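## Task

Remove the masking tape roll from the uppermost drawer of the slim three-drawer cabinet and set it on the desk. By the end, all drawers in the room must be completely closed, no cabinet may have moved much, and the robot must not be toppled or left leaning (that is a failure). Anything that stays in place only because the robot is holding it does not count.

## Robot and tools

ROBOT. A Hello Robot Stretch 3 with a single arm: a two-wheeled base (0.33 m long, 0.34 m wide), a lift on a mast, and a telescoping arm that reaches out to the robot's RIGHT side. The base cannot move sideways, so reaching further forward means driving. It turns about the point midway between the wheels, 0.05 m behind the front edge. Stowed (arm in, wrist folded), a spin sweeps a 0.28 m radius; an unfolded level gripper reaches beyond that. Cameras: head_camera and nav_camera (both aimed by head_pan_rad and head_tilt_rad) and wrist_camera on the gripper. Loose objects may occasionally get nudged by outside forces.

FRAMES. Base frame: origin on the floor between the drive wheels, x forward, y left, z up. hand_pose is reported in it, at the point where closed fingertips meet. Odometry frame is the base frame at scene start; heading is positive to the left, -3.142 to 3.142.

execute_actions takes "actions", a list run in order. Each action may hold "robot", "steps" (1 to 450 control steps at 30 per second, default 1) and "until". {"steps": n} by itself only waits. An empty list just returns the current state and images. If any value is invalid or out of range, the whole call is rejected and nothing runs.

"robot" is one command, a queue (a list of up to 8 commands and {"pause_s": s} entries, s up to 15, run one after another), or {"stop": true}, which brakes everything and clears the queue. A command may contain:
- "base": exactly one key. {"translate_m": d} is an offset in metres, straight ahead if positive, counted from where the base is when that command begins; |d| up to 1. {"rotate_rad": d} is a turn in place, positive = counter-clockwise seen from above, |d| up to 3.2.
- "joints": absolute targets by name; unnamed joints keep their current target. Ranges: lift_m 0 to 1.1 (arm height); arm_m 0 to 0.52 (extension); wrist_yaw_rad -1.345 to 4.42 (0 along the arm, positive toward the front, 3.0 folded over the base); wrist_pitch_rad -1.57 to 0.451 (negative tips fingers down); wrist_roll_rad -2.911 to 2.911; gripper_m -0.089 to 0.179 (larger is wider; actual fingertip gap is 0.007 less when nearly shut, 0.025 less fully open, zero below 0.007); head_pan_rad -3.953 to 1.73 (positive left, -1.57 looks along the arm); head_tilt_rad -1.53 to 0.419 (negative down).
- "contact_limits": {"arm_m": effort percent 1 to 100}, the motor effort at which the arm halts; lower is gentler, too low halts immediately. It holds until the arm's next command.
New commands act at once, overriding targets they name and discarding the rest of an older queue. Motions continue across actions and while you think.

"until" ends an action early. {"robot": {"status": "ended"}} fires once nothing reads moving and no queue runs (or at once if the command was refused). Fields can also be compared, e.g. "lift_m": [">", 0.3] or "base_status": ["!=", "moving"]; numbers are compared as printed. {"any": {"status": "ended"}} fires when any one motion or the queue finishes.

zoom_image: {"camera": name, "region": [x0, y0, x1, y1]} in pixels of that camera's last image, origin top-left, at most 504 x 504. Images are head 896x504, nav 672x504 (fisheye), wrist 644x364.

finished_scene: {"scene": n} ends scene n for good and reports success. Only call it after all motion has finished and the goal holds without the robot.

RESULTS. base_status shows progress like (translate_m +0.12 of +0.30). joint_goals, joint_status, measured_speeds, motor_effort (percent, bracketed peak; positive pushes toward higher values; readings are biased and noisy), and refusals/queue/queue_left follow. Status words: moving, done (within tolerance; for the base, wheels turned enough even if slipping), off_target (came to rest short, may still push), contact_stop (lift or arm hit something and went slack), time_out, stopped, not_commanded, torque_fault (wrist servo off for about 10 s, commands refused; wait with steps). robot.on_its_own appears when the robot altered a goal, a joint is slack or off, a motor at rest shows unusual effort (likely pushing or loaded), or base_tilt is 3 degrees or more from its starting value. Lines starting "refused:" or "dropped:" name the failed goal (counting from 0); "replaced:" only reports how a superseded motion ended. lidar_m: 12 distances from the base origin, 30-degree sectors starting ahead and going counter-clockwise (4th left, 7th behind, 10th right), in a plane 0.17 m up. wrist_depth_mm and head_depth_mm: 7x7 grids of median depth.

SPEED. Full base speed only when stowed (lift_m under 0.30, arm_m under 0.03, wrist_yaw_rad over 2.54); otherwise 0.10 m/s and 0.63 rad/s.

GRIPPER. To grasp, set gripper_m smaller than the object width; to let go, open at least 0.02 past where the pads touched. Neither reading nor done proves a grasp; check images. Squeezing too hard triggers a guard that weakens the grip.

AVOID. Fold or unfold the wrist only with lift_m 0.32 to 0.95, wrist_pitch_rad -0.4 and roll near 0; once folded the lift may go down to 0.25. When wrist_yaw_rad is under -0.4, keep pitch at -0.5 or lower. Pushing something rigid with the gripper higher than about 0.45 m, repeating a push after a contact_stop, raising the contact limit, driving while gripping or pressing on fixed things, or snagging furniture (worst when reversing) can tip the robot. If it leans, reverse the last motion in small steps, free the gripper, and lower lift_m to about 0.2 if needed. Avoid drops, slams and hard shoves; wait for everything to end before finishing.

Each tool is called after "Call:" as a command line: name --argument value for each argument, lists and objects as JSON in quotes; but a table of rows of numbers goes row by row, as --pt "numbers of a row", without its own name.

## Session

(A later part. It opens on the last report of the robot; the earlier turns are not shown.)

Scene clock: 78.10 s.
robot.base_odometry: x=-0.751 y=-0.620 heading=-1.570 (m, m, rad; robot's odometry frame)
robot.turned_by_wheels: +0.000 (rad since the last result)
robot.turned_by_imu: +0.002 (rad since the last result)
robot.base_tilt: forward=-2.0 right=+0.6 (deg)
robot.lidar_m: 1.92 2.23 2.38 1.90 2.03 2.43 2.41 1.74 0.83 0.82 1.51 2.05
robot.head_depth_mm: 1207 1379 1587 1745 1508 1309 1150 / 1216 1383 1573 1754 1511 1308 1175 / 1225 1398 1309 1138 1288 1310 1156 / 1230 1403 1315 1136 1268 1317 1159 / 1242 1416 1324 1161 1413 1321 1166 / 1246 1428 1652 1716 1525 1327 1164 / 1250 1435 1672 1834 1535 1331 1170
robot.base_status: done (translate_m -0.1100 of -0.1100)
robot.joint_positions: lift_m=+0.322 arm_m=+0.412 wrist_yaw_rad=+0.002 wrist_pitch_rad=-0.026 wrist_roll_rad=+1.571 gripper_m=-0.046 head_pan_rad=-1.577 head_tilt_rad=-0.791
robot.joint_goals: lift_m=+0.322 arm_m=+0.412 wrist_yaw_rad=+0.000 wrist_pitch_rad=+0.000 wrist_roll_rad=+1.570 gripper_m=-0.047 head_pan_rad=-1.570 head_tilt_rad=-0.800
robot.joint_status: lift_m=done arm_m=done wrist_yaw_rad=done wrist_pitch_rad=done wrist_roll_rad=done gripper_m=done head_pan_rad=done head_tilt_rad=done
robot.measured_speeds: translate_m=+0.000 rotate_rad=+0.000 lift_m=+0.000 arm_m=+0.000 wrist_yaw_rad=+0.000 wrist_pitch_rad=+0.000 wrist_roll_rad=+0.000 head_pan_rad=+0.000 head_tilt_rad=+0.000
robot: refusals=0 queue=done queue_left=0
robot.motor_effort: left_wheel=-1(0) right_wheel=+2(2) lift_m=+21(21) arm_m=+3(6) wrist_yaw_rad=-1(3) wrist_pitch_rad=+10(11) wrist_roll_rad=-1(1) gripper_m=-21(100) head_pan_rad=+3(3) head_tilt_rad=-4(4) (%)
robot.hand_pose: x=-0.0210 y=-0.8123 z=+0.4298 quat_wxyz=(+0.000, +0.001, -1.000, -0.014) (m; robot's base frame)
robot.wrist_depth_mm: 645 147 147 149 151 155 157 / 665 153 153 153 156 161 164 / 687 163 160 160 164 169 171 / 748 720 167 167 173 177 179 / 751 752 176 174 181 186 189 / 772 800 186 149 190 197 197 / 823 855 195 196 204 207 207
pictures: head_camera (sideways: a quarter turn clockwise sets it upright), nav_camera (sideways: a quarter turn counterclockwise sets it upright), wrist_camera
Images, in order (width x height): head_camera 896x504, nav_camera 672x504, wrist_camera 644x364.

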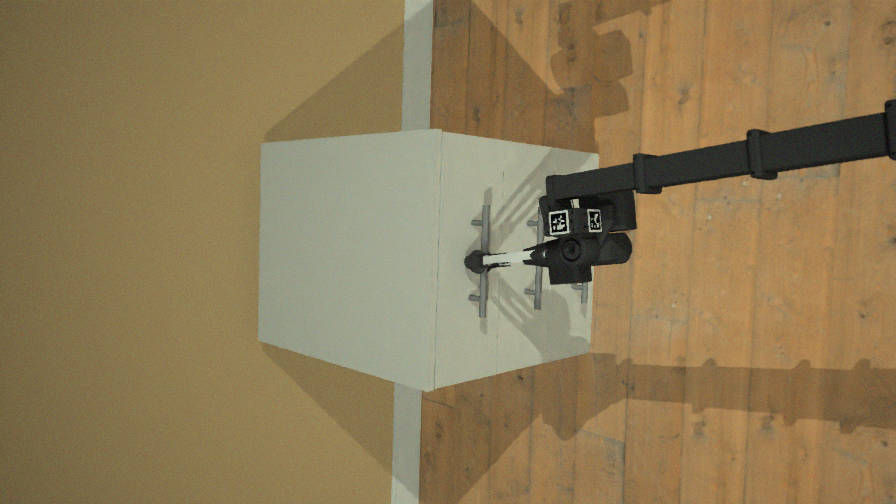

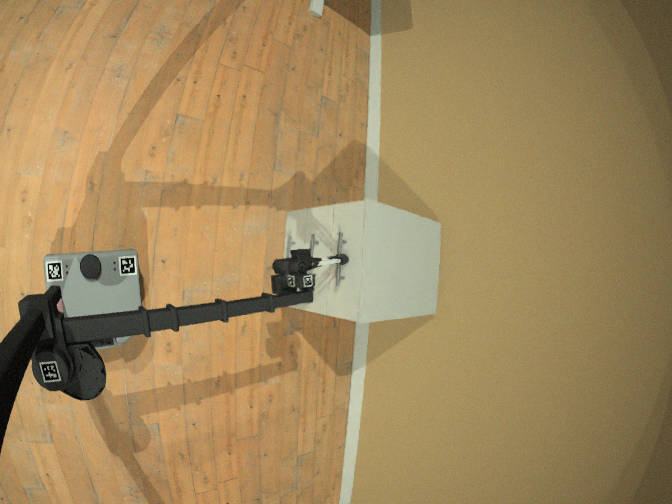

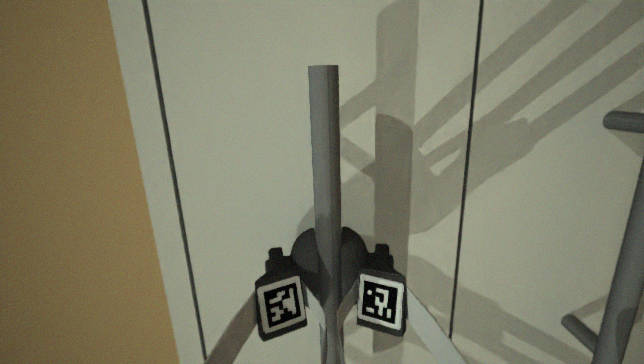

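Gripped. Pull a bit.

Call:
execute_actions --actions '[{"robot":{"joints":{"arm_m":0.30}},"steps":450,"until":{"robot":{"status":"ended"}}}]'

Scene clock: 81.37 s.
robot.base_odometry: x=-0.751 y=-0.620 heading=-1.570 (m, m, rad; robot's odometry frame)
robot.turned_by_wheels: +0.000 (rad since the last result)
robot.turned_by_imu: +0.001 (rad since the last result)
robot.base_tilt: forward=-2.0 right=+0.6 (deg)
robot.lidar_m: 1.91 2.23 2.39 1.90 2.03 2.43 2.41 1.74 0.83 0.82 1.51 2.06
robot.head_depth_mm: 1211 1374 1584 1746 1510 1306 1151 / 1217 1385 1568 1747 1518 1315 1159 / 1224 1392 1314 1155 1339 1280 1147 / 1235 1403 1317 1132 1353 1295 1158 / 1246 1416 1318 1134 1406 1320 1161 / 1247 1425 1657 1726 1495 1322 1169 / 1255 1438 1675 1828 1533 1334 1170
robot.base_status: done (translate_m -0.1100 of -0.1100)
robot.joint_positions: lift_m=+0.322 arm_m=+0.300 wrist_yaw_rad=+0.050 wrist_pitch_rad=-0.028 wrist_roll_rad=+1.572 gripper_m=-0.036 head_pan_rad=-1.577 head_tilt_rad=-0.791
robot.joint_goals: lift_m=+0.322 arm_m=+0.300 wrist_yaw_rad=+0.056 wrist_pitch_rad=+0.000 wrist_roll_rad=+1.570 gripper_m=-0.037 head_pan_rad=-1.570 head_tilt_rad=-0.800
robot.joint_status: lift_m=done arm_m=done wrist_yaw_rad=done wrist_pitch_rad=done wrist_roll_rad=done gripper_m=done head_pan_rad=done head_tilt_rad=done
robot.measured_speeds: translate_m=+0.000 rotate_rad=+0.000 lift_m=+0.000 arm_m=+0.000 wrist_yaw_rad=+0.000 wrist_pitch_rad=+0.000 wrist_roll_rad=+0.000 head_pan_rad=+0.000 head_tilt_rad=+0.000
robot: refusals=0 queue=done queue_left=0
robot.on_its_own: wrist_yaw_rad is held at +0.056, not at your +0.000, by its stall guard, which is not easing now; gripper_m is held at -0.037, not at your -0.050, by its stall guard, which is not easing now
robot.motor_effort: left_wheel=-1(8) right_wheel=+3(20) lift_m=+21(21) arm_m=-6(11) wrist_yaw_rad=+6(40) wrist_pitch_rad=+10(10) wrist_roll_rad=-2(1) gripper_m=-23(26) head_pan_rad=+3(3) head_tilt_rad=-4(3) (%)
robot.hand_pose: x=-0.0086 y=-0.7005 z=+0.4294 quat_wxyz=(+0.000, +0.025, -1.000, -0.014) (m; robot's base frame)
robot.wrist_depth_mm: 727 714 143 145 148 251 258 / 746 753 150 150 154 266 270 / 777 802 158 157 162 277 284 / 849 849 164 166 171 296 302 / 873 909 175 173 182 312 319 / 934 941 186 148 193 337 340 / - - 202 200 208 356 362
pictures: head_camera (sideways: a quarter turn clockwise sets it upright), nav_camera (sideways: a quarter turn counterclockwise sets it upright), wrist_camera
Images, in order (width x height): head_camera 896x504, nav_camera 672x504, wrist_camera 644x364.

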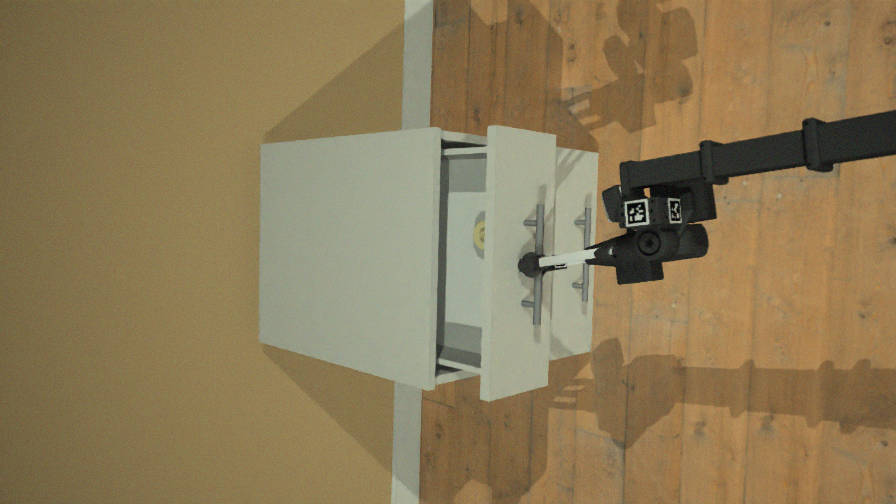

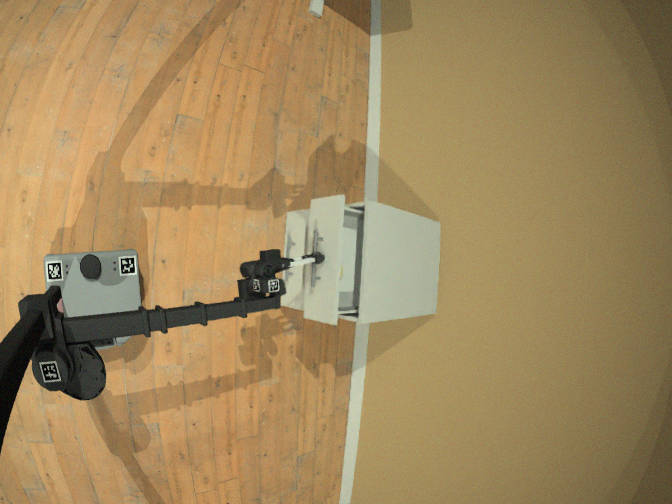

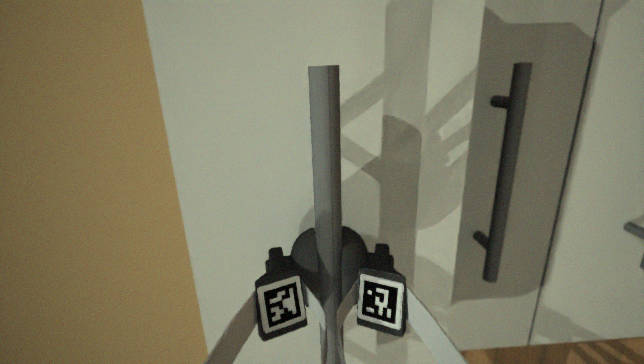

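Call:
execute_actions --actions '[{"robot":[{"joints":{"arm_m":0.19,"wrist_yaw_rad":0.03},"base":{"translate_m":0.015}},{"joints":{"gripper_m":0.06,"wrist_yaw_rad":0.0}},{"joints":{"arm_m":0.08}},{"joints":{"lift_m":0.62,"head_tilt_rad":-0.95}}],"steps":450,"until":{"robot":{"status":"ended"}}}]'

Scene clock: 93.60 s.
robot.base_odometry: x=-0.751 y=-0.635 heading=-1.570 (m, m, rad; robot's odometry frame)
robot.turned_by_wheels: +0.000 (rad since the last result)
robot.turned_by_imu: +0.002 (rad since the last result)
robot.base_tilt: forward=-2.0 right=+0.5 (deg)
robot.lidar_m: 1.90 2.22 2.38 1.90 2.03 2.45 2.42 1.75 0.83 0.83 1.52 2.03
robot.head_depth_mm: 1282 1492 1737 1580 1386 1256 - / 1287 1469 1707 1544 1439 - - / 1299 1287 1164 1081 - 1199 1152 / 1306 1292 1163 1080 - 1229 1140 / 1312 1292 1170 1148 1394 1248 1126 / 1327 1562 1758 1528 1396 1250 1129 / 1335 1560 1785 1590 1403 1255 1127
robot.base_status: done (translate_m +0.0150 of +0.0150)
robot.joint_positions: lift_m=+0.620 arm_m=+0.080 wrist_yaw_rad=+0.001 wrist_pitch_rad=-0.023 wrist_roll_rad=+1.572 gripper_m=+0.060 head_pan_rad=-1.577 head_tilt_rad=-0.938
robot.joint_goals: lift_m=+0.620 arm_m=+0.080 wrist_yaw_rad=+0.000 wrist_pitch_rad=+0.000 wrist_roll_rad=+1.570 gripper_m=+0.060 head_pan_rad=-1.570 head_tilt_rad=-0.950
robot.joint_status: lift_m=done arm_m=done wrist_yaw_rad=done wrist_pitch_rad=done wrist_roll_rad=done gripper_m=done head_pan_rad=done head_tilt_rad=done
robot.measured_speeds: translate_m=+0.000 rotate_rad=+0.000 lift_m=+0.000 arm_m=+0.000 wrist_yaw_rad=+0.000 wrist_pitch_rad=+0.000 wrist_roll_rad=+0.000 head_pan_rad=+0.000 head_tilt_rad=+0.000
robot: refusals=0 queue=done queue_left=0
robot.motor_effort: left_wheel=-1(7) right_wheel=+1(14) lift_m=+31(34) arm_m=-6(5) wrist_yaw_rad=-1(37) wrist_pitch_rad=+8(11) wrist_roll_rad=-1(2) gripper_m=+1(85) head_pan_rad=+3(3) head_tilt_rad=-5(17) (%)
robot.hand_pose: x=-0.0212 y=-0.4810 z=+0.7283 quat_wxyz=(+0.000, +0.000, -1.000, -0.012) (m; robot's base frame)
robot.wrist_depth_mm: 923 935 938 961 919 489 262 / 942 950 - - 615 574 274 / - - - - 648 576 285 / - - - - 713 586 295 / - - - - 654 569 310 / - - - - - 513 326 / - - - - - - 344
pictures: head_camera (sideways: a quarter turn clockwise sets it upright), nav_camera (sideways: a quarter turn counterclockwise sets it upright), wrist_camera
Images, in order (width x height): head_camera 896x504, nav_camera 672x504, wrist_camera 644x364.

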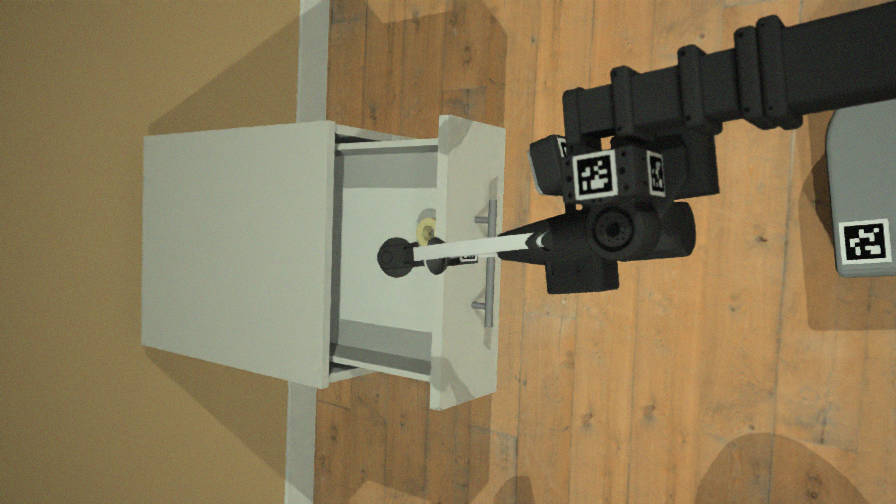

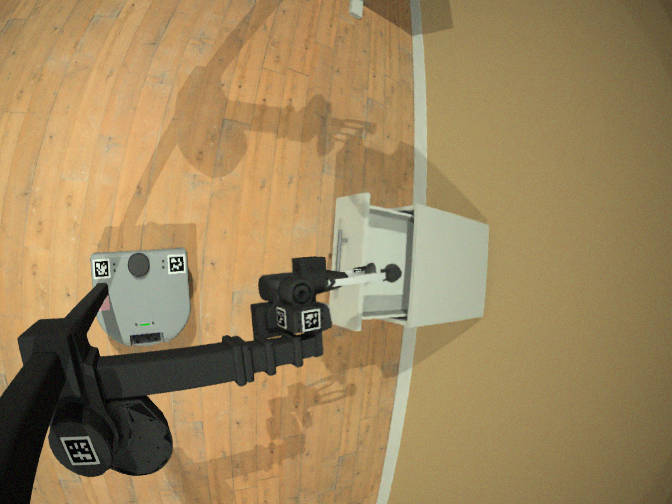

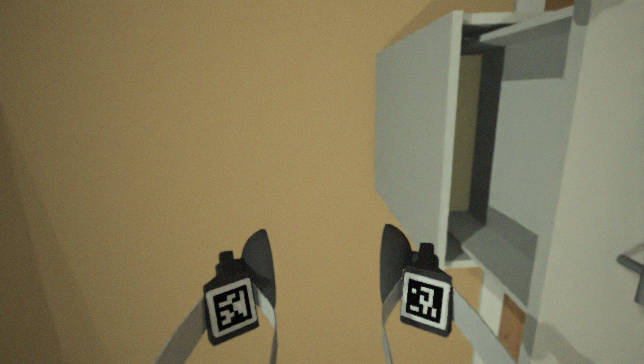

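Call:
execute_actions --actions '[{"robot":[{"joints":{"lift_m":0.78,"wrist_roll_rad":0,"wrist_pitch_rad":-1.57,"gripper_m":0.11},"base":{"translate_m":-0.04}},{"joints":{"arm_m":0.45}}],"steps":450,"until":{"robot":{"status":"ended"}}}]'

Scene clock: 104.90 s.
robot.base_odometry: x=-0.751 y=-0.595 heading=-1.570 (m, m, rad; robot's odometry frame)
robot.turned_by_wheels: +0.000 (rad since the last result)
robot.turned_by_imu: +0.002 (rad since the last result)
robot.base_tilt: forward=-2.0 right=+0.5 (deg)
robot.lidar_m: 1.95 2.25 2.39 1.90 2.03 2.41 2.38 1.74 1.40 0.82 1.51 2.07
robot.head_depth_mm: 1277 1484 1729 1613 - - 1112 / 1286 1463 - 1540 1363 1238 1150 / 1261 - 1133 1064 1393 1244 1153 / 1271 - 1240 1082 1393 1243 1144 / 1309 1296 1170 1144 1394 1249 1125 / 1320 1483 1177 1146 1396 1247 1127 / 1329 1560 1787 1594 1399 1245 1121
robot.base_status: done (translate_m -0.0400 of -0.0400)
robot.joint_positions: lift_m=+0.780 arm_m=+0.450 wrist_yaw_rad=-0.001 wrist_pitch_rad=-1.552 wrist_roll_rad=+0.005 gripper_m=+0.110 head_pan_rad=-1.577 head_tilt_rad=-0.938
robot.joint_goals: lift_m=+0.780 arm_m=+0.450 wrist_yaw_rad=+0.000 wrist_pitch_rad=-1.570 wrist_roll_rad=+0.000 gripper_m=+0.110 head_pan_rad=-1.570 head_tilt_rad=-0.950
robot.joint_status: lift_m=done arm_m=done wrist_yaw_rad=done wrist_pitch_rad=done wrist_roll_rad=done gripper_m=done head_pan_rad=done head_tilt_rad=done
robot.measured_speeds: translate_m=+0.000 rotate_rad=+0.000 lift_m=+0.000 arm_m=+0.000 wrist_yaw_rad=+0.000 wrist_pitch_rad=+0.000 wrist_roll_rad=+0.000 head_pan_rad=+0.000 head_tilt_rad=+0.000
robot: refusals=0 queue=done queue_left=0
robot.motor_effort: left_wheel=-1(5) right_wheel=+3(4) lift_m=+31(29) arm_m=+5(7) wrist_yaw_rad=+0(1) wrist_pitch_rad=-3(8) wrist_roll_rad=-3(6) gripper_m=+1(85) head_pan_rad=+3(3) head_tilt_rad=-5(5) (%)
robot.hand_pose: x=-0.0216 y=-0.5754 z=+0.6618 quat_wxyz=(+0.503, +0.494, -0.506, -0.497) (m; robot's base frame)
robot.wrist_depth_mm: 746 416 420 421 425 751 770 / 795 424 424 423 428 767 795 / 785 378 431 438 435 808 806 / 804 806 804 819 822 826 818 / 823 840 822 816 818 819 811 / 851 835 850 844 839 827 868 / 859 855 879 866 860 846 877
pictures: head_camera (sideways: a quarter turn clockwise sets it upright), nav_camera (sideways: a quarter turn counterclockwise sets it upright), wrist_camera
Images, in order (width x height): head_camera 896x504, nav_camera 672x504, wrist_camera 644x364.

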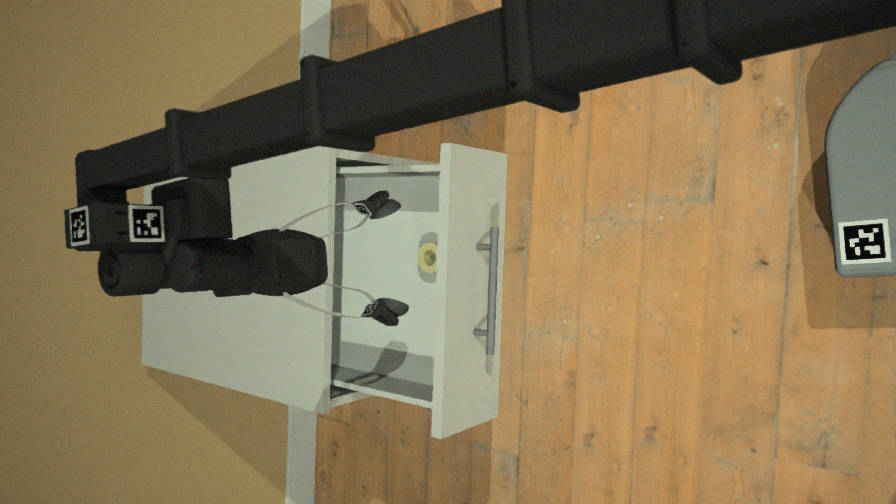

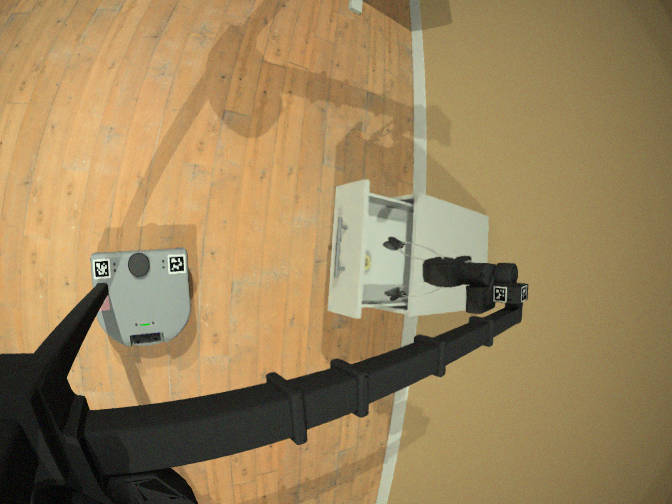

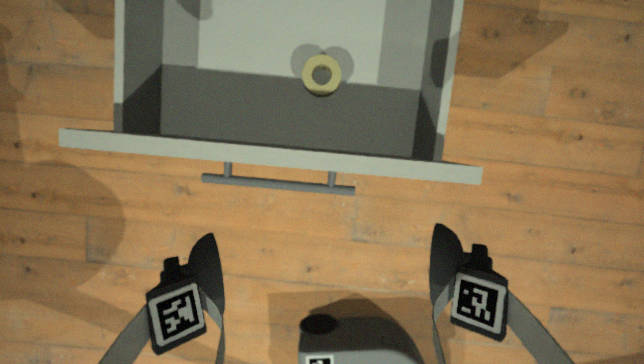

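Call:
execute_actions --actions '[{"robot":[{"joints":{"wrist_pitch_rad":-1.22,"arm_m":0.5}},{"joints":{"lift_m":0.66}}],"steps":450,"until":{"robot":{"status":"ended"}}}]'

Scene clock: 113.37 s.
robot.base_odometry: x=-0.751 y=-0.595 heading=-1.570 (m, m, rad; robot's odometry frame)
robot.turned_by_wheels: +0.000 (rad since the last result)
robot.turned_by_imu: +0.001 (rad since the last result)
robot.base_tilt: forward=-2.1 right=+0.6 (deg)
robot.lidar_m: 1.95 2.24 2.39 1.90 2.03 2.41 2.38 1.74 1.40 0.82 1.51 2.08
robot.head_depth_mm: 1270 1487 1729 1572 1385 1269 - / 1283 1504 1730 1614 - 1230 1153 / 1292 1358 1217 1054 1393 1241 1153 / 1304 1373 1218 1088 1397 1242 1136 / 1312 1291 1171 1146 1399 1252 1124 / 1326 1477 1178 1148 1397 1248 1127 / 1330 1559 1790 1598 1404 1253 1128
robot.base_status: done (translate_m -0.0400 of -0.0400)
robot.joint_positions: lift_m=+0.660 arm_m=+0.500 wrist_yaw_rad=-0.001 wrist_pitch_rad=-1.228 wrist_roll_rad=+0.005 gripper_m=+0.110 head_pan_rad=-1.577 head_tilt_rad=-0.938
robot.joint_goals: lift_m=+0.660 arm_m=+0.500 wrist_yaw_rad=+0.000 wrist_pitch_rad=-1.220 wrist_roll_rad=+0.000 gripper_m=+0.110 head_pan_rad=-1.570 head_tilt_rad=-0.950
robot.joint_status: lift_m=done arm_m=done wrist_yaw_rad=done wrist_pitch_rad=done wrist_roll_rad=done gripper_m=done head_pan_rad=done head_tilt_rad=done
robot.measured_speeds: translate_m=+0.000 rotate_rad=+0.000 lift_m=+0.000 arm_m=+0.000 wrist_yaw_rad=+0.000 wrist_pitch_rad=+0.000 wrist_roll_rad=+0.000 head_pan_rad=+0.000 head_tilt_rad=+0.000
robot: refusals=0 queue=done queue_left=0
robot.motor_effort: left_wheel=-1(1) right_wheel=+3(3) lift_m=+20(33) arm_m=+5(10) wrist_yaw_rad=+0(0) wrist_pitch_rad=+3(3) wrist_roll_rad=-3(4) gripper_m=+1(0) head_pan_rad=+3(3) head_tilt_rad=-5(4) (%)
robot.hand_pose: x=-0.0217 y=-0.7080 z=+0.5496 quat_wxyz=(+0.577, +0.406, -0.579, -0.409) (m; robot's base frame)
robot.wrist_depth_mm: 226 225 224 224 222 222 223 / 785 294 370 221 216 214 215 / 779 341 361 359 360 313 737 / 698 346 350 355 347 333 706 / 684 335 340 338 337 320 693 / 279 327 331 329 328 668 670 / 248 256 283 316 315 283 638
pictures: head_camera (sideways: a quarter turn clockwise sets it upright), nav_camera (sideways: a quarter turn counterclockwise sets it upright), wrist_camera
Images, in order (width x height): head_camera 896x504, nav_camera 672x504, wrist_camera 644x364.

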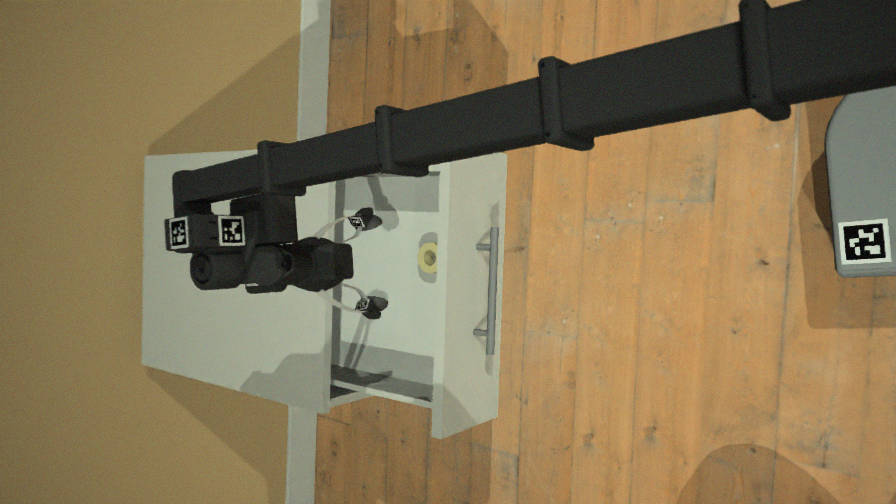

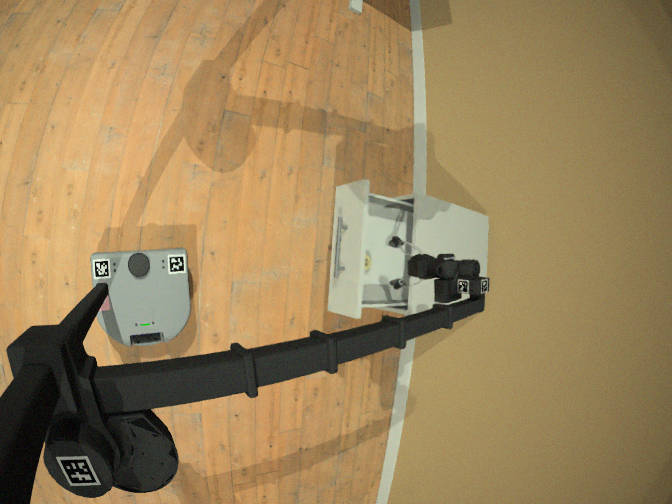

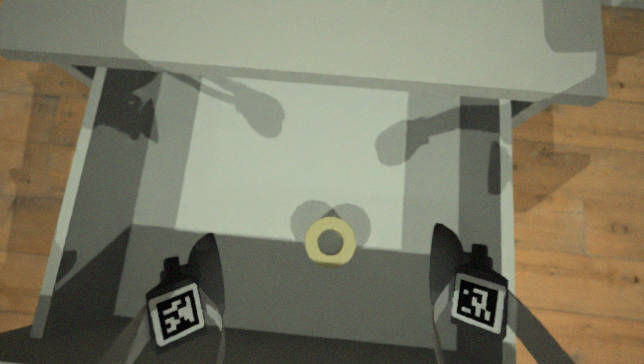

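Call:
execute_actions --actions '[{"robot":[{"joints":{"wrist_pitch_rad":-1.12,"arm_m":0.52,"lift_m":0.57,"gripper_m":0.1}}],"steps":450,"until":{"robot":{"status":"ended"}}}]'

Scene clock: 119.20 s.
robot.base_odometry: x=-0.751 y=-0.595 heading=-1.570 (m, m, rad; robot's odometry frame)
robot.turned_by_wheels: +0.000 (rad since the last result)
robot.turned_by_imu: +0.001 (rad since the last result)
robot.base_tilt: forward=-2.0 right=+0.5 (deg)
robot.lidar_m: 1.94 2.24 2.39 1.90 2.04 2.40 2.39 1.74 1.40 0.82 1.51 2.07
robot.head_depth_mm: 1278 1488 1731 1562 1388 1237 1125 / 1287 1504 1743 1581 1422 - - / 1294 1322 1149 1073 1382 1239 1149 / 1300 1293 - 1081 1396 1243 1133 / 1308 1294 1168 1145 1391 1244 1121 / 1318 1479 1173 1150 1394 1246 1129 / 1326 1560 1790 1590 1402 1253 1128
robot.base_status: done (translate_m -0.0400 of -0.0400)
robot.joint_positions: lift_m=+0.570 arm_m=+0.520 wrist_yaw_rad=-0.001 wrist_pitch_rad=-1.130 wrist_roll_rad=+0.005 gripper_m=+0.100 head_pan_rad=-1.577 head_tilt_rad=-0.938
robot.joint_goals: lift_m=+0.570 arm_m=+0.520 wrist_yaw_rad=+0.000 wrist_pitch_rad=-1.120 wrist_roll_rad=+0.000 gripper_m=+0.100 head_pan_rad=-1.570 head_tilt_rad=-0.950
robot.joint_status: lift_m=done arm_m=done wrist_yaw_rad=done wrist_pitch_rad=done wrist_roll_rad=done gripper_m=done head_pan_rad=done head_tilt_rad=done
robot.measured_speeds: translate_m=+0.000 rotate_rad=+0.000 lift_m=+0.000 arm_m=+0.000 wrist_yaw_rad=+0.000 wrist_pitch_rad=+0.000 wrist_roll_rad=+0.000 head_pan_rad=+0.000 head_tilt_rad=+0.000
robot: refusals=0 queue=done queue_left=0
robot.motor_effort: left_wheel=-2(1) right_wheel=+3(3) lift_m=+20(23) arm_m=+5(8) wrist_yaw_rad=+1(1) wrist_pitch_rad=+4(4) wrist_roll_rad=-3(3) gripper_m=+0(48) head_pan_rad=+3(3) head_tilt_rad=-5(4) (%)
robot.hand_pose: x=-0.0217 y=-0.7520 z=+0.4669 quat_wxyz=(+0.596, +0.378, -0.598, -0.380) (m; robot's base frame)
robot.wrist_depth_mm: 144 143 142 141 140 140 139 / 222 283 150 143 137 136 133 / 236 288 290 288 287 273 198 / 239 276 274 276 271 267 204 / 244 266 262 264 258 254 199 / 246 251 249 251 247 237 186 / 238 240 239 233 238 232 173
pictures: head_camera (sideways: a quarter turn clockwise sets it upright), nav_camera (sideways: a quarter turn counterclockwise sets it upright), wrist_camera
Images, in order (width x height): head_camera 896x504, nav_camera 672x504, wrist_camera 644x364.

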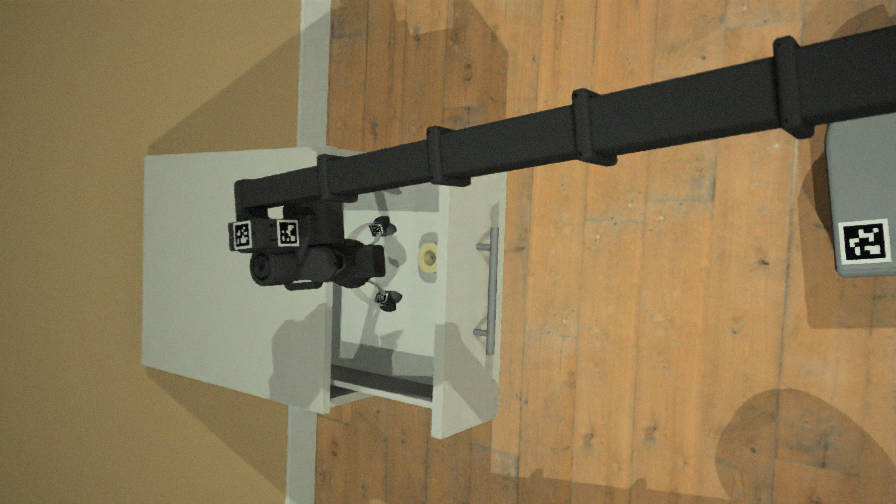

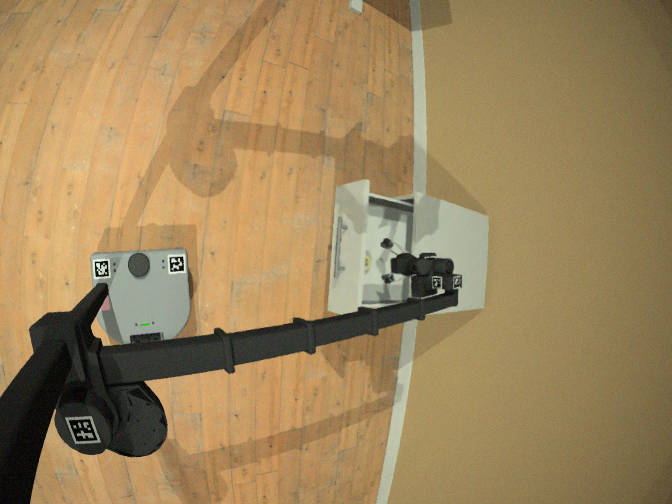

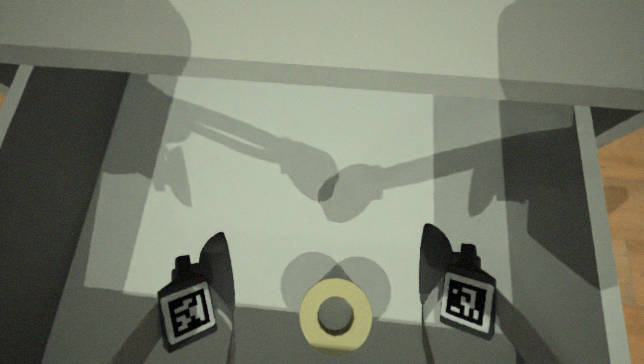

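Call:
execute_actions --actions '[{"robot":[{"joints":{"wrist_pitch_rad":-1.24,"gripper_m":0.09}},{"joints":{"lift_m":0.525}}],"steps":450,"until":{"robot":{"status":"ended"}}}]'

Scene clock: 124.97 s.
robot.base_odometry: x=-0.751 y=-0.595 heading=-1.570 (m, m, rad; robot's odometry frame)
robot.turned_by_wheels: +0.000 (rad since the last result)
robot.turned_by_imu: +0.001 (rad since the last result)
robot.base_tilt: forward=-2.0 right=+0.6 (deg)
robot.lidar_m: 1.94 2.24 2.38 1.90 2.04 2.40 2.39 1.74 1.39 0.82 1.51 2.07
robot.head_depth_mm: 1274 1487 1734 1575 1382 1236 1118 / 1287 1506 1731 1583 1407 - - / 1292 1293 1162 1073 1393 1243 1150 / 1303 1288 - 1043 1392 1248 1139 / 1316 1293 1166 1149 1391 1247 1126 / 1322 1482 1176 1147 1394 1246 1121 / 1328 1556 1783 1593 1402 1250 1127
robot.base_status: done (translate_m -0.0400 of -0.0400)
robot.joint_positions: lift_m=+0.525 arm_m=+0.520 wrist_yaw_rad=-0.001 wrist_pitch_rad=-1.239 wrist_roll_rad=+0.005 gripper_m=+0.090 head_pan_rad=-1.577 head_tilt_rad=-0.938
robot.joint_goals: lift_m=+0.525 arm_m=+0.520 wrist_yaw_rad=+0.000 wrist_pitch_rad=-1.240 wrist_roll_rad=+0.000 gripper_m=+0.090 head_pan_rad=-1.570 head_tilt_rad=-0.950
robot.joint_status: lift_m=done arm_m=done wrist_yaw_rad=done wrist_pitch_rad=done wrist_roll_rad=done gripper_m=done head_pan_rad=done head_tilt_rad=done
robot.measured_speeds: translate_m=+0.000 rotate_rad=+0.000 lift_m=+0.000 arm_m=+0.000 wrist_yaw_rad=+0.000 wrist_pitch_rad=+0.000 wrist_roll_rad=+0.000 head_pan_rad=+0.000 head_tilt_rad=+0.000
robot: refusals=0 queue=done queue_left=0
robot.motor_effort: left_wheel=+0(1) right_wheel=+2(3) lift_m=+20(22) arm_m=+5(5) wrist_yaw_rad=+0(0) wrist_pitch_rad=-1(3) wrist_roll_rad=-3(3) gripper_m=+0(47) head_pan_rad=+3(3) head_tilt_rad=-4(5) (%)
robot.hand_pose: x=-0.0217 y=-0.7253 z=+0.4139 quat_wxyz=(+0.574, +0.409, -0.577, -0.412) (m; robot's base frame)
robot.wrist_depth_mm: 234 234 236 235 234 233 179 / 228 229 227 226 227 224 176 / 221 221 219 220 219 218 172 / 215 216 213 213 212 212 169 / 208 210 207 207 207 205 167 / 204 202 201 180 200 198 163 / 199 196 196 196 195 195 160
pictures: head_camera (sideways: a quarter turn clockwise sets it upright), nav_camera (sideways: a quarter turn counterclockwise sets it upright), wrist_camera
Images, in order (width x height): head_camera 896x504, nav_camera 672x504, wrist_camera 644x364.

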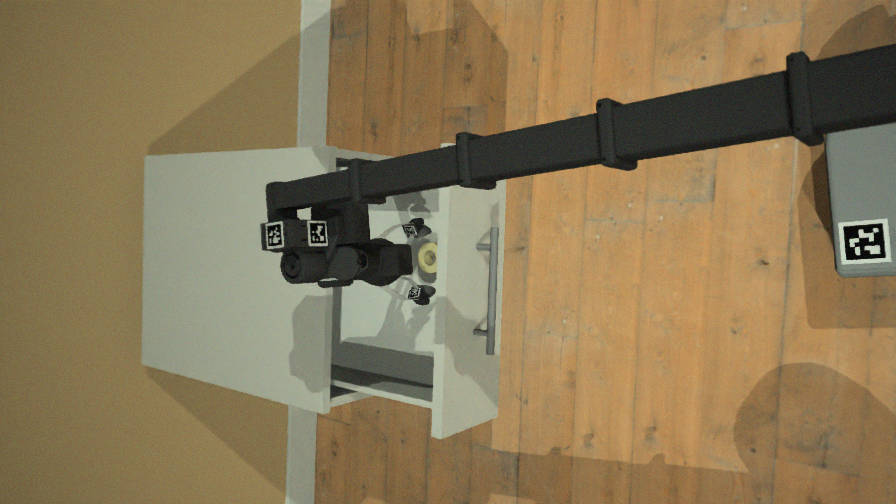

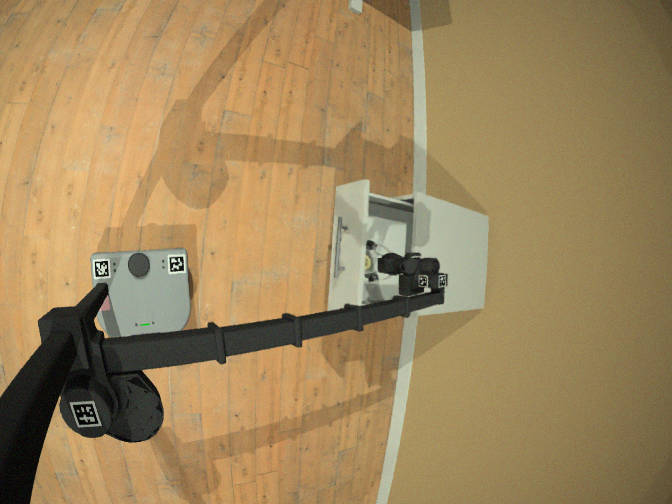

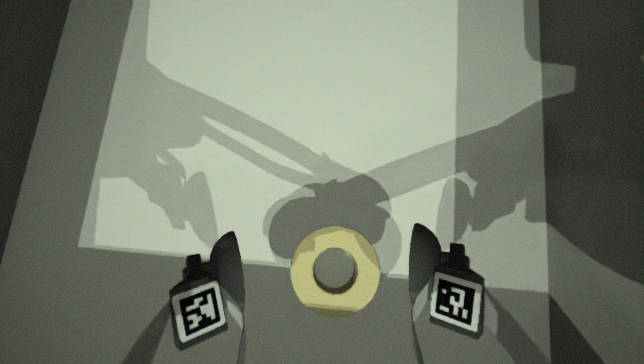

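Call:
execute_actions --actions '[{"robot":[{"joints":{"lift_m":0.498,"arm_m":0.512}},{"joints":{"gripper_m":0.0}},{"pause_s":0.6}],"steps":450,"until":{"robot":{"status":"ended"}}}]'

Scene clock: 129.90 s.
robot.base_odometry: x=-0.751 y=-0.595 heading=-1.570 (m, m, rad; robot's odometry frame)
robot.turned_by_wheels: +0.000 (rad since the last result)
robot.turned_by_imu: +0.001 (rad since the last result)
robot.base_tilt: forward=-2.0 right=+0.5 (deg)
robot.lidar_m: 1.94 2.25 2.39 1.90 2.04 2.41 2.39 1.74 1.40 0.82 1.51 2.08
robot.head_depth_mm: 1278 1496 1729 1578 1383 1238 1115 / 1280 1510 1740 1580 1408 1263 - / 1291 1319 1140 1147 1385 1238 1150 / 1302 1294 1168 1054 1389 1242 1138 / 1306 1295 1172 1149 1397 1246 1122 / 1317 1476 1178 1074 1398 1249 1125 / 1323 1555 1785 1598 1399 1249 1127
robot.base_status: done (translate_m -0.0400 of -0.0400)
robot.joint_positions: lift_m=+0.499 arm_m=+0.512 wrist_yaw_rad=-0.001 wrist_pitch_rad=-1.210 wrist_roll_rad=+0.003 gripper_m=+0.004 head_pan_rad=-1.577 head_tilt_rad=-0.938
robot.joint_goals: lift_m=+0.498 arm_m=+0.512 wrist_yaw_rad=+0.000 wrist_pitch_rad=-1.240 wrist_roll_rad=+0.000 gripper_m=+0.003 head_pan_rad=-1.570 head_tilt_rad=-0.950
robot.joint_status: lift_m=done arm_m=done wrist_yaw_rad=done wrist_pitch_rad=done wrist_roll_rad=done gripper_m=done head_pan_rad=done head_tilt_rad=done
robot.measured_speeds: translate_m=+0.000 rotate_rad=+0.000 lift_m=+0.000 arm_m=+0.000 wrist_yaw_rad=+0.000 wrist_pitch_rad=+0.000 wrist_roll_rad=+0.000 head_pan_rad=+0.000 head_tilt_rad=+0.000
robot: refusals=0 queue=done queue_left=0
robot.motor_effort: left_wheel=-1(1) right_wheel=+6(6) lift_m=+13(20) arm_m=-6(8) wrist_yaw_rad=+1(0) wrist_pitch_rad=-11(11) wrist_roll_rad=-3(4) gripper_m=-17(96) head_pan_rad=+3(3) head_tilt_rad=-5(4) (%)
robot.hand_pose: x=-0.0217 y=-0.7251 z=+0.3890 quat_wxyz=(+0.580, +0.401, -0.582, -0.404) (m; robot's base frame)
robot.wrist_depth_mm: 217 216 216 214 215 214 178 / 210 210 208 207 207 205 176 / 201 199 200 200 199 199 173 / 194 195 193 193 193 191 170 / 188 188 187 164 187 184 167 / 182 181 183 157 - 180 164 / 175 175 173 174 172 173 161
pictures: head_camera (sideways: a quarter turn clockwise sets it upright), nav_camera (sideways: a quarter turn counterclockwise sets it upright), wrist_camera
Images, in order (width x height): head_camera 896x504, nav_camera 672x504, wrist_camera 644x364.

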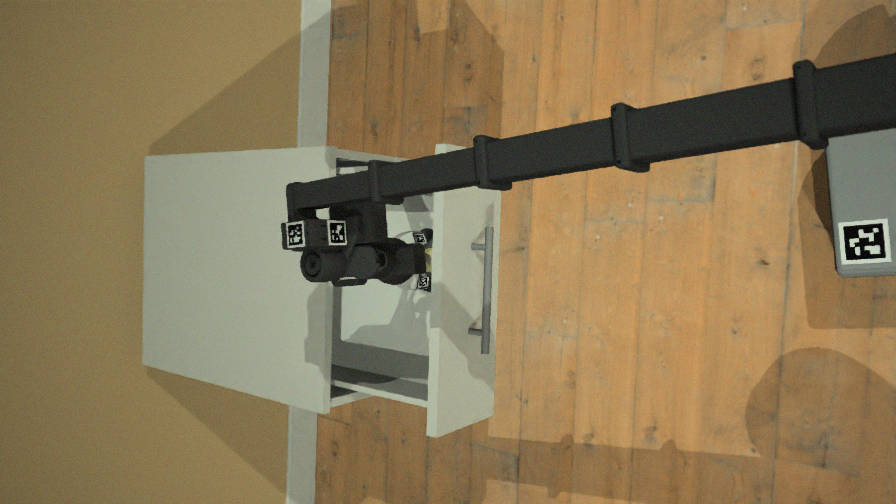

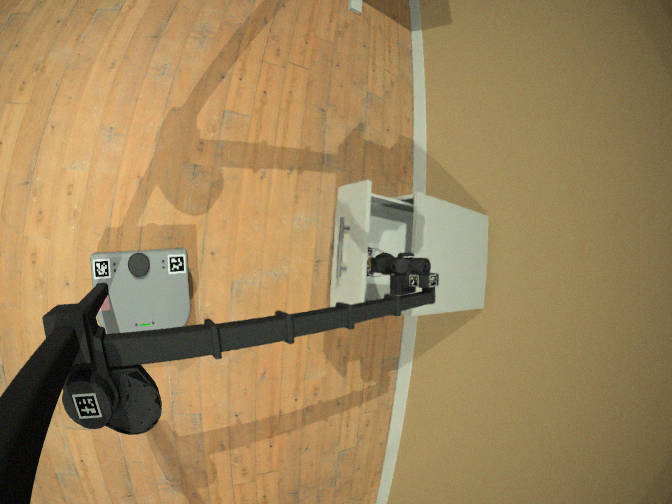

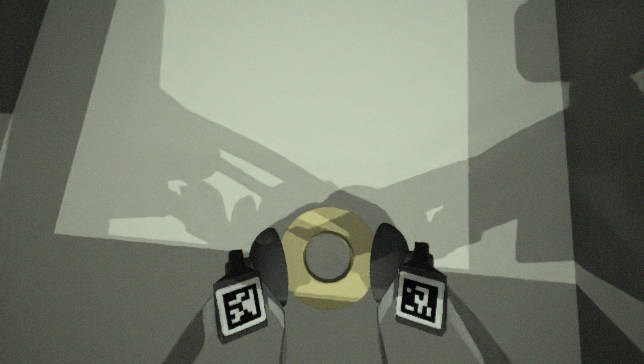

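Gripped; lift.

Call:
execute_actions --actions '[{"robot":[{"joints":{"lift_m":0.52,"gripper_m":-0.015}},{"joints":{"lift_m":0.72}}],"steps":450,"until":{"robot":{"status":"ended"}}}]'

Scene clock: 134.37 s.
robot.base_odometry: x=-0.751 y=-0.595 heading=-1.570 (m, m, rad; robot's odometry frame)
robot.turned_by_wheels: +0.000 (rad since the last result)
robot.turned_by_imu: +0.001 (rad since the last result)
robot.base_tilt: forward=-2.0 right=+0.6 (deg)
robot.lidar_m: 1.94 2.25 2.39 1.90 2.04 2.40 2.39 1.74 1.40 0.82 1.51 2.07
robot.head_depth_mm: 1272 1490 1730 1604 1406 - - / 1281 1496 1716 - 1366 1241 1134 / 1289 - 1169 1052 1385 1240 1155 / 1292 - 1162 1145 1393 1249 1141 / 1316 1292 1170 1145 1403 1246 1124 / 1320 1482 1178 1076 1399 1248 1124 / 1327 1562 1780 1597 1401 1248 1131
robot.base_status: done (translate_m -0.0400 of -0.0400)
robot.joint_positions: lift_m=+0.720 arm_m=+0.512 wrist_yaw_rad=-0.001 wrist_pitch_rad=-1.240 wrist_roll_rad=+0.003 gripper_m=-0.001 head_pan_rad=-1.577 head_tilt_rad=-0.938
robot.joint_goals: lift_m=+0.720 arm_m=+0.512 wrist_yaw_rad=+0.000 wrist_pitch_rad=-1.240 wrist_roll_rad=+0.000 gripper_m=-0.002 head_pan_rad=-1.570 head_tilt_rad=-0.950
robot.joint_status: lift_m=done arm_m=done wrist_yaw_rad=done wrist_pitch_rad=done wrist_roll_rad=done gripper_m=done head_pan_rad=done head_tilt_rad=done
robot.measured_speeds: translate_m=+0.000 rotate_rad=+0.000 lift_m=+0.000 arm_m=+0.000 wrist_yaw_rad=+0.000 wrist_pitch_rad=+0.000 wrist_roll_rad=+0.000 head_pan_rad=+0.000 head_tilt_rad=+0.000
robot: refusals=0 queue=done queue_left=0
robot.on_its_own: gripper_m is held at -0.002, not at your -0.015, by its stall guard, which is still easing
robot.motor_effort: left_wheel=-1(3) right_wheel=+2(8) lift_m=+32(33) arm_m=-6(5) wrist_yaw_rad=+0(2) wrist_pitch_rad=+0(11) wrist_roll_rad=-3(2) gripper_m=-21(94) head_pan_rad=+3(4) head_tilt_rad=-4(5) (%)
robot.hand_pose: x=-0.0217 y=-0.7178 z=+0.6083 quat_wxyz=(+0.574, +0.410, -0.576, -0.412) (m; robot's base frame)
robot.wrist_depth_mm: 866 288 287 286 284 283 830 / 838 280 277 276 277 274 815 / 812 394 427 415 277 268 766 / 782 398 408 407 406 744 771 / 761 380 393 160 401 743 742 / 744 363 389 154 - 725 739 / 268 271 264 314 315 694 705
pictures: head_camera (sideways: a quarter turn clockwise sets it upright), nav_camera (sideways: a quarter turn counterclockwise sets it upright), wrist_camera
Images, in order (width x height): head_camera 896x504, nav_camera 672x504, wrist_camera 644x364.

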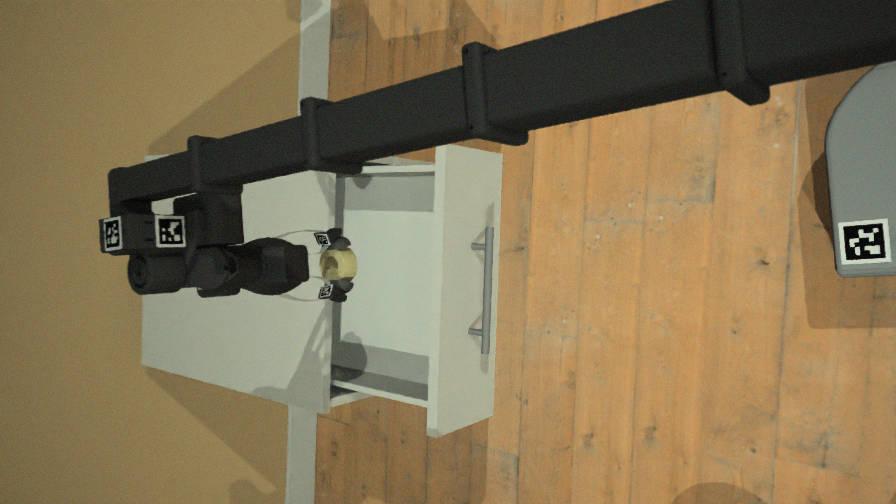

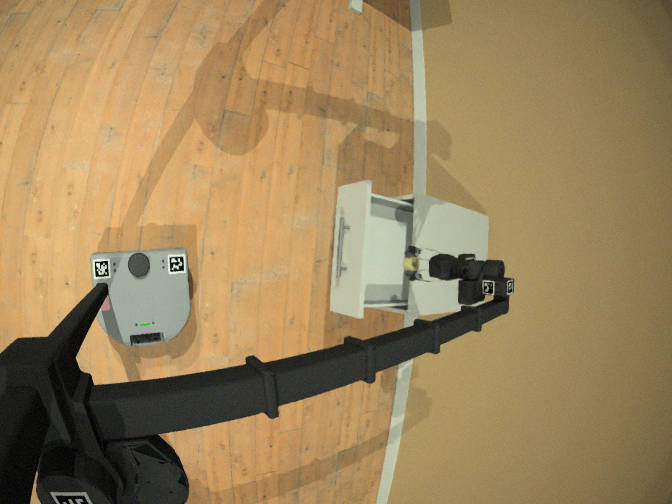

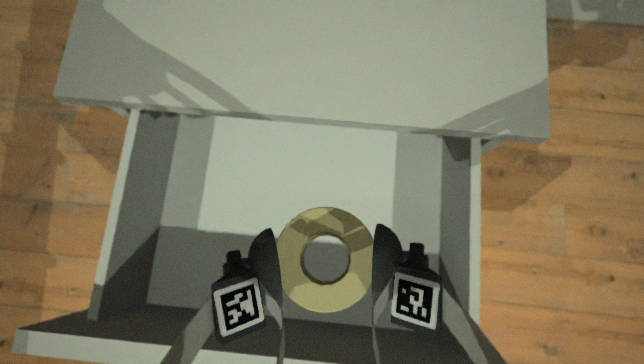

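Call:
execute_actions --actions '[{"robot":[{"joints":{"arm_m":0.3,"wrist_pitch_rad":-0.5}},{"joints":{"arm_m":0.05,"wrist_pitch_rad":0.22}},{"joints":{"lift_m":0.33,"head_tilt_rad":-0.8}}],"steps":450,"until":{"robot":{"status":"ended"}}}]'

Scene clock: 156.50 s.
robot.base_odometry: x=-0.751 y=-0.595 heading=-1.570 (m, m, rad; robot's odometry frame)
robot.turned_by_wheels: +0.000 (rad since the last result)
robot.turned_by_imu: +0.003 (rad since the last result)
robot.base_tilt: forward=-2.0 right=+0.5 (deg)
robot.lidar_m: 1.94 2.25 2.38 1.90 2.03 2.41 2.39 1.74 1.40 0.82 1.51 2.08
robot.head_depth_mm: 1206 1377 1606 1759 1502 1295 1150 / 1222 1385 1615 1764 1504 1299 1171 / 1224 1400 1285 1143 1051 1303 1180 / 1236 1409 1294 1174 1062 1305 1136 / 1244 1417 1295 1211 1148 1313 1158 / 1253 1436 1632 1231 1425 1308 1162 / 1261 1441 1694 1798 1523 1317 1167
robot.base_status: done (translate_m -0.0400 of -0.0400)
robot.joint_positions: lift_m=+0.330 arm_m=+0.050 wrist_yaw_rad=+0.000 wrist_pitch_rad=+0.195 wrist_roll_rad=+0.003 gripper_m=+0.002 head_pan_rad=-1.577 head_tilt_rad=-0.804
robot.joint_goals: lift_m=+0.330 arm_m=+0.050 wrist_yaw_rad=+0.000 wrist_pitch_rad=+0.220 wrist_roll_rad=+0.000 gripper_m=+0.001 head_pan_rad=-1.570 head_tilt_rad=-0.800
robot.joint_status: lift_m=done arm_m=done wrist_yaw_rad=done wrist_pitch_rad=done wrist_roll_rad=done gripper_m=done head_pan_rad=done head_tilt_rad=done
robot.measured_speeds: translate_m=+0.000 rotate_rad=+0.000 lift_m=+0.000 arm_m=+0.000 wrist_yaw_rad=+0.000 wrist_pitch_rad=+0.000 wrist_roll_rad=+0.000 head_pan_rad=+0.000 head_tilt_rad=+0.000
robot: refusals=0 queue=done queue_left=0
robot.on_its_own: gripper_m is held at +0.001, not at your -0.015, by its stall guard, which is not easing now
robot.motor_effort: left_wheel=-1(1) right_wheel=+2(2) lift_m=+20(29) arm_m=-6(2) wrist_yaw_rad=+0(1) wrist_pitch_rad=+9(12) wrist_roll_rad=-3(3) gripper_m=-20(22) head_pan_rad=+3(3) head_tilt_rad=+2(13) (%)
robot.hand_pose: x=-0.0214 y=-0.4514 z=+0.4949 quat_wxyz=(+0.703, -0.068, -0.705, +0.068) (m; robot's base frame)
robot.wrist_depth_mm: - - - - - - - / - - - - - - 982 / - - - - - - 986 / - - - - - - 967 / - 359 339 160 313 - 961 / - 348 336 154 - 998 964 / - 346 329 316 306 993 937
pictures: head_camera (sideways: a quarter turn clockwise sets it upright), nav_camera (sideways: a quarter turn counterclockwise sets it upright), wrist_camera
Images, in order (width x height): head_camera 896x504, nav_camera 672x504, wrist_camera 644x364.

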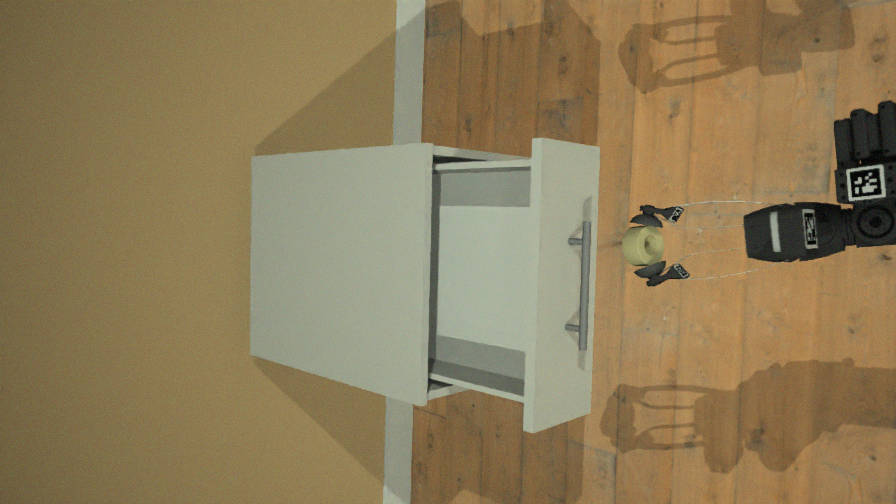

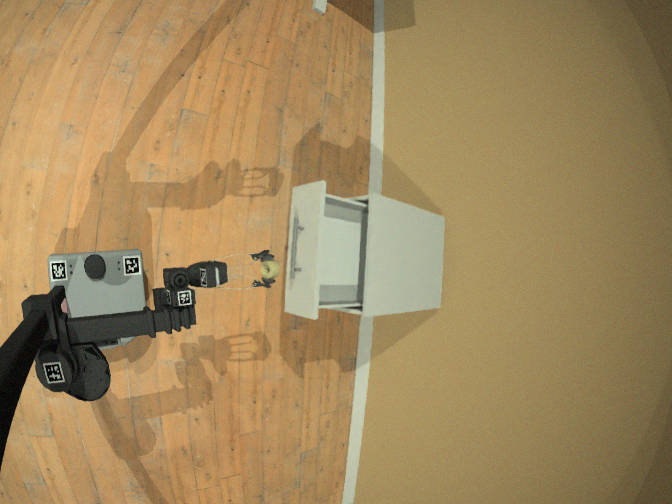

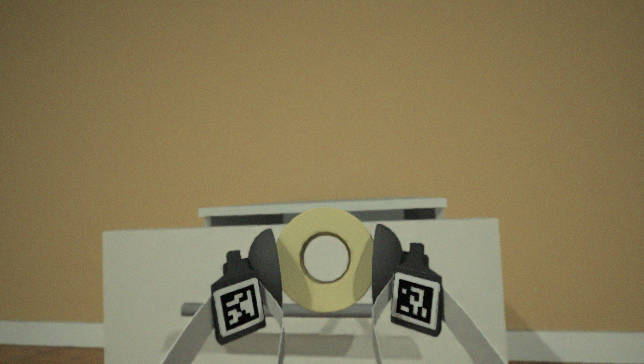

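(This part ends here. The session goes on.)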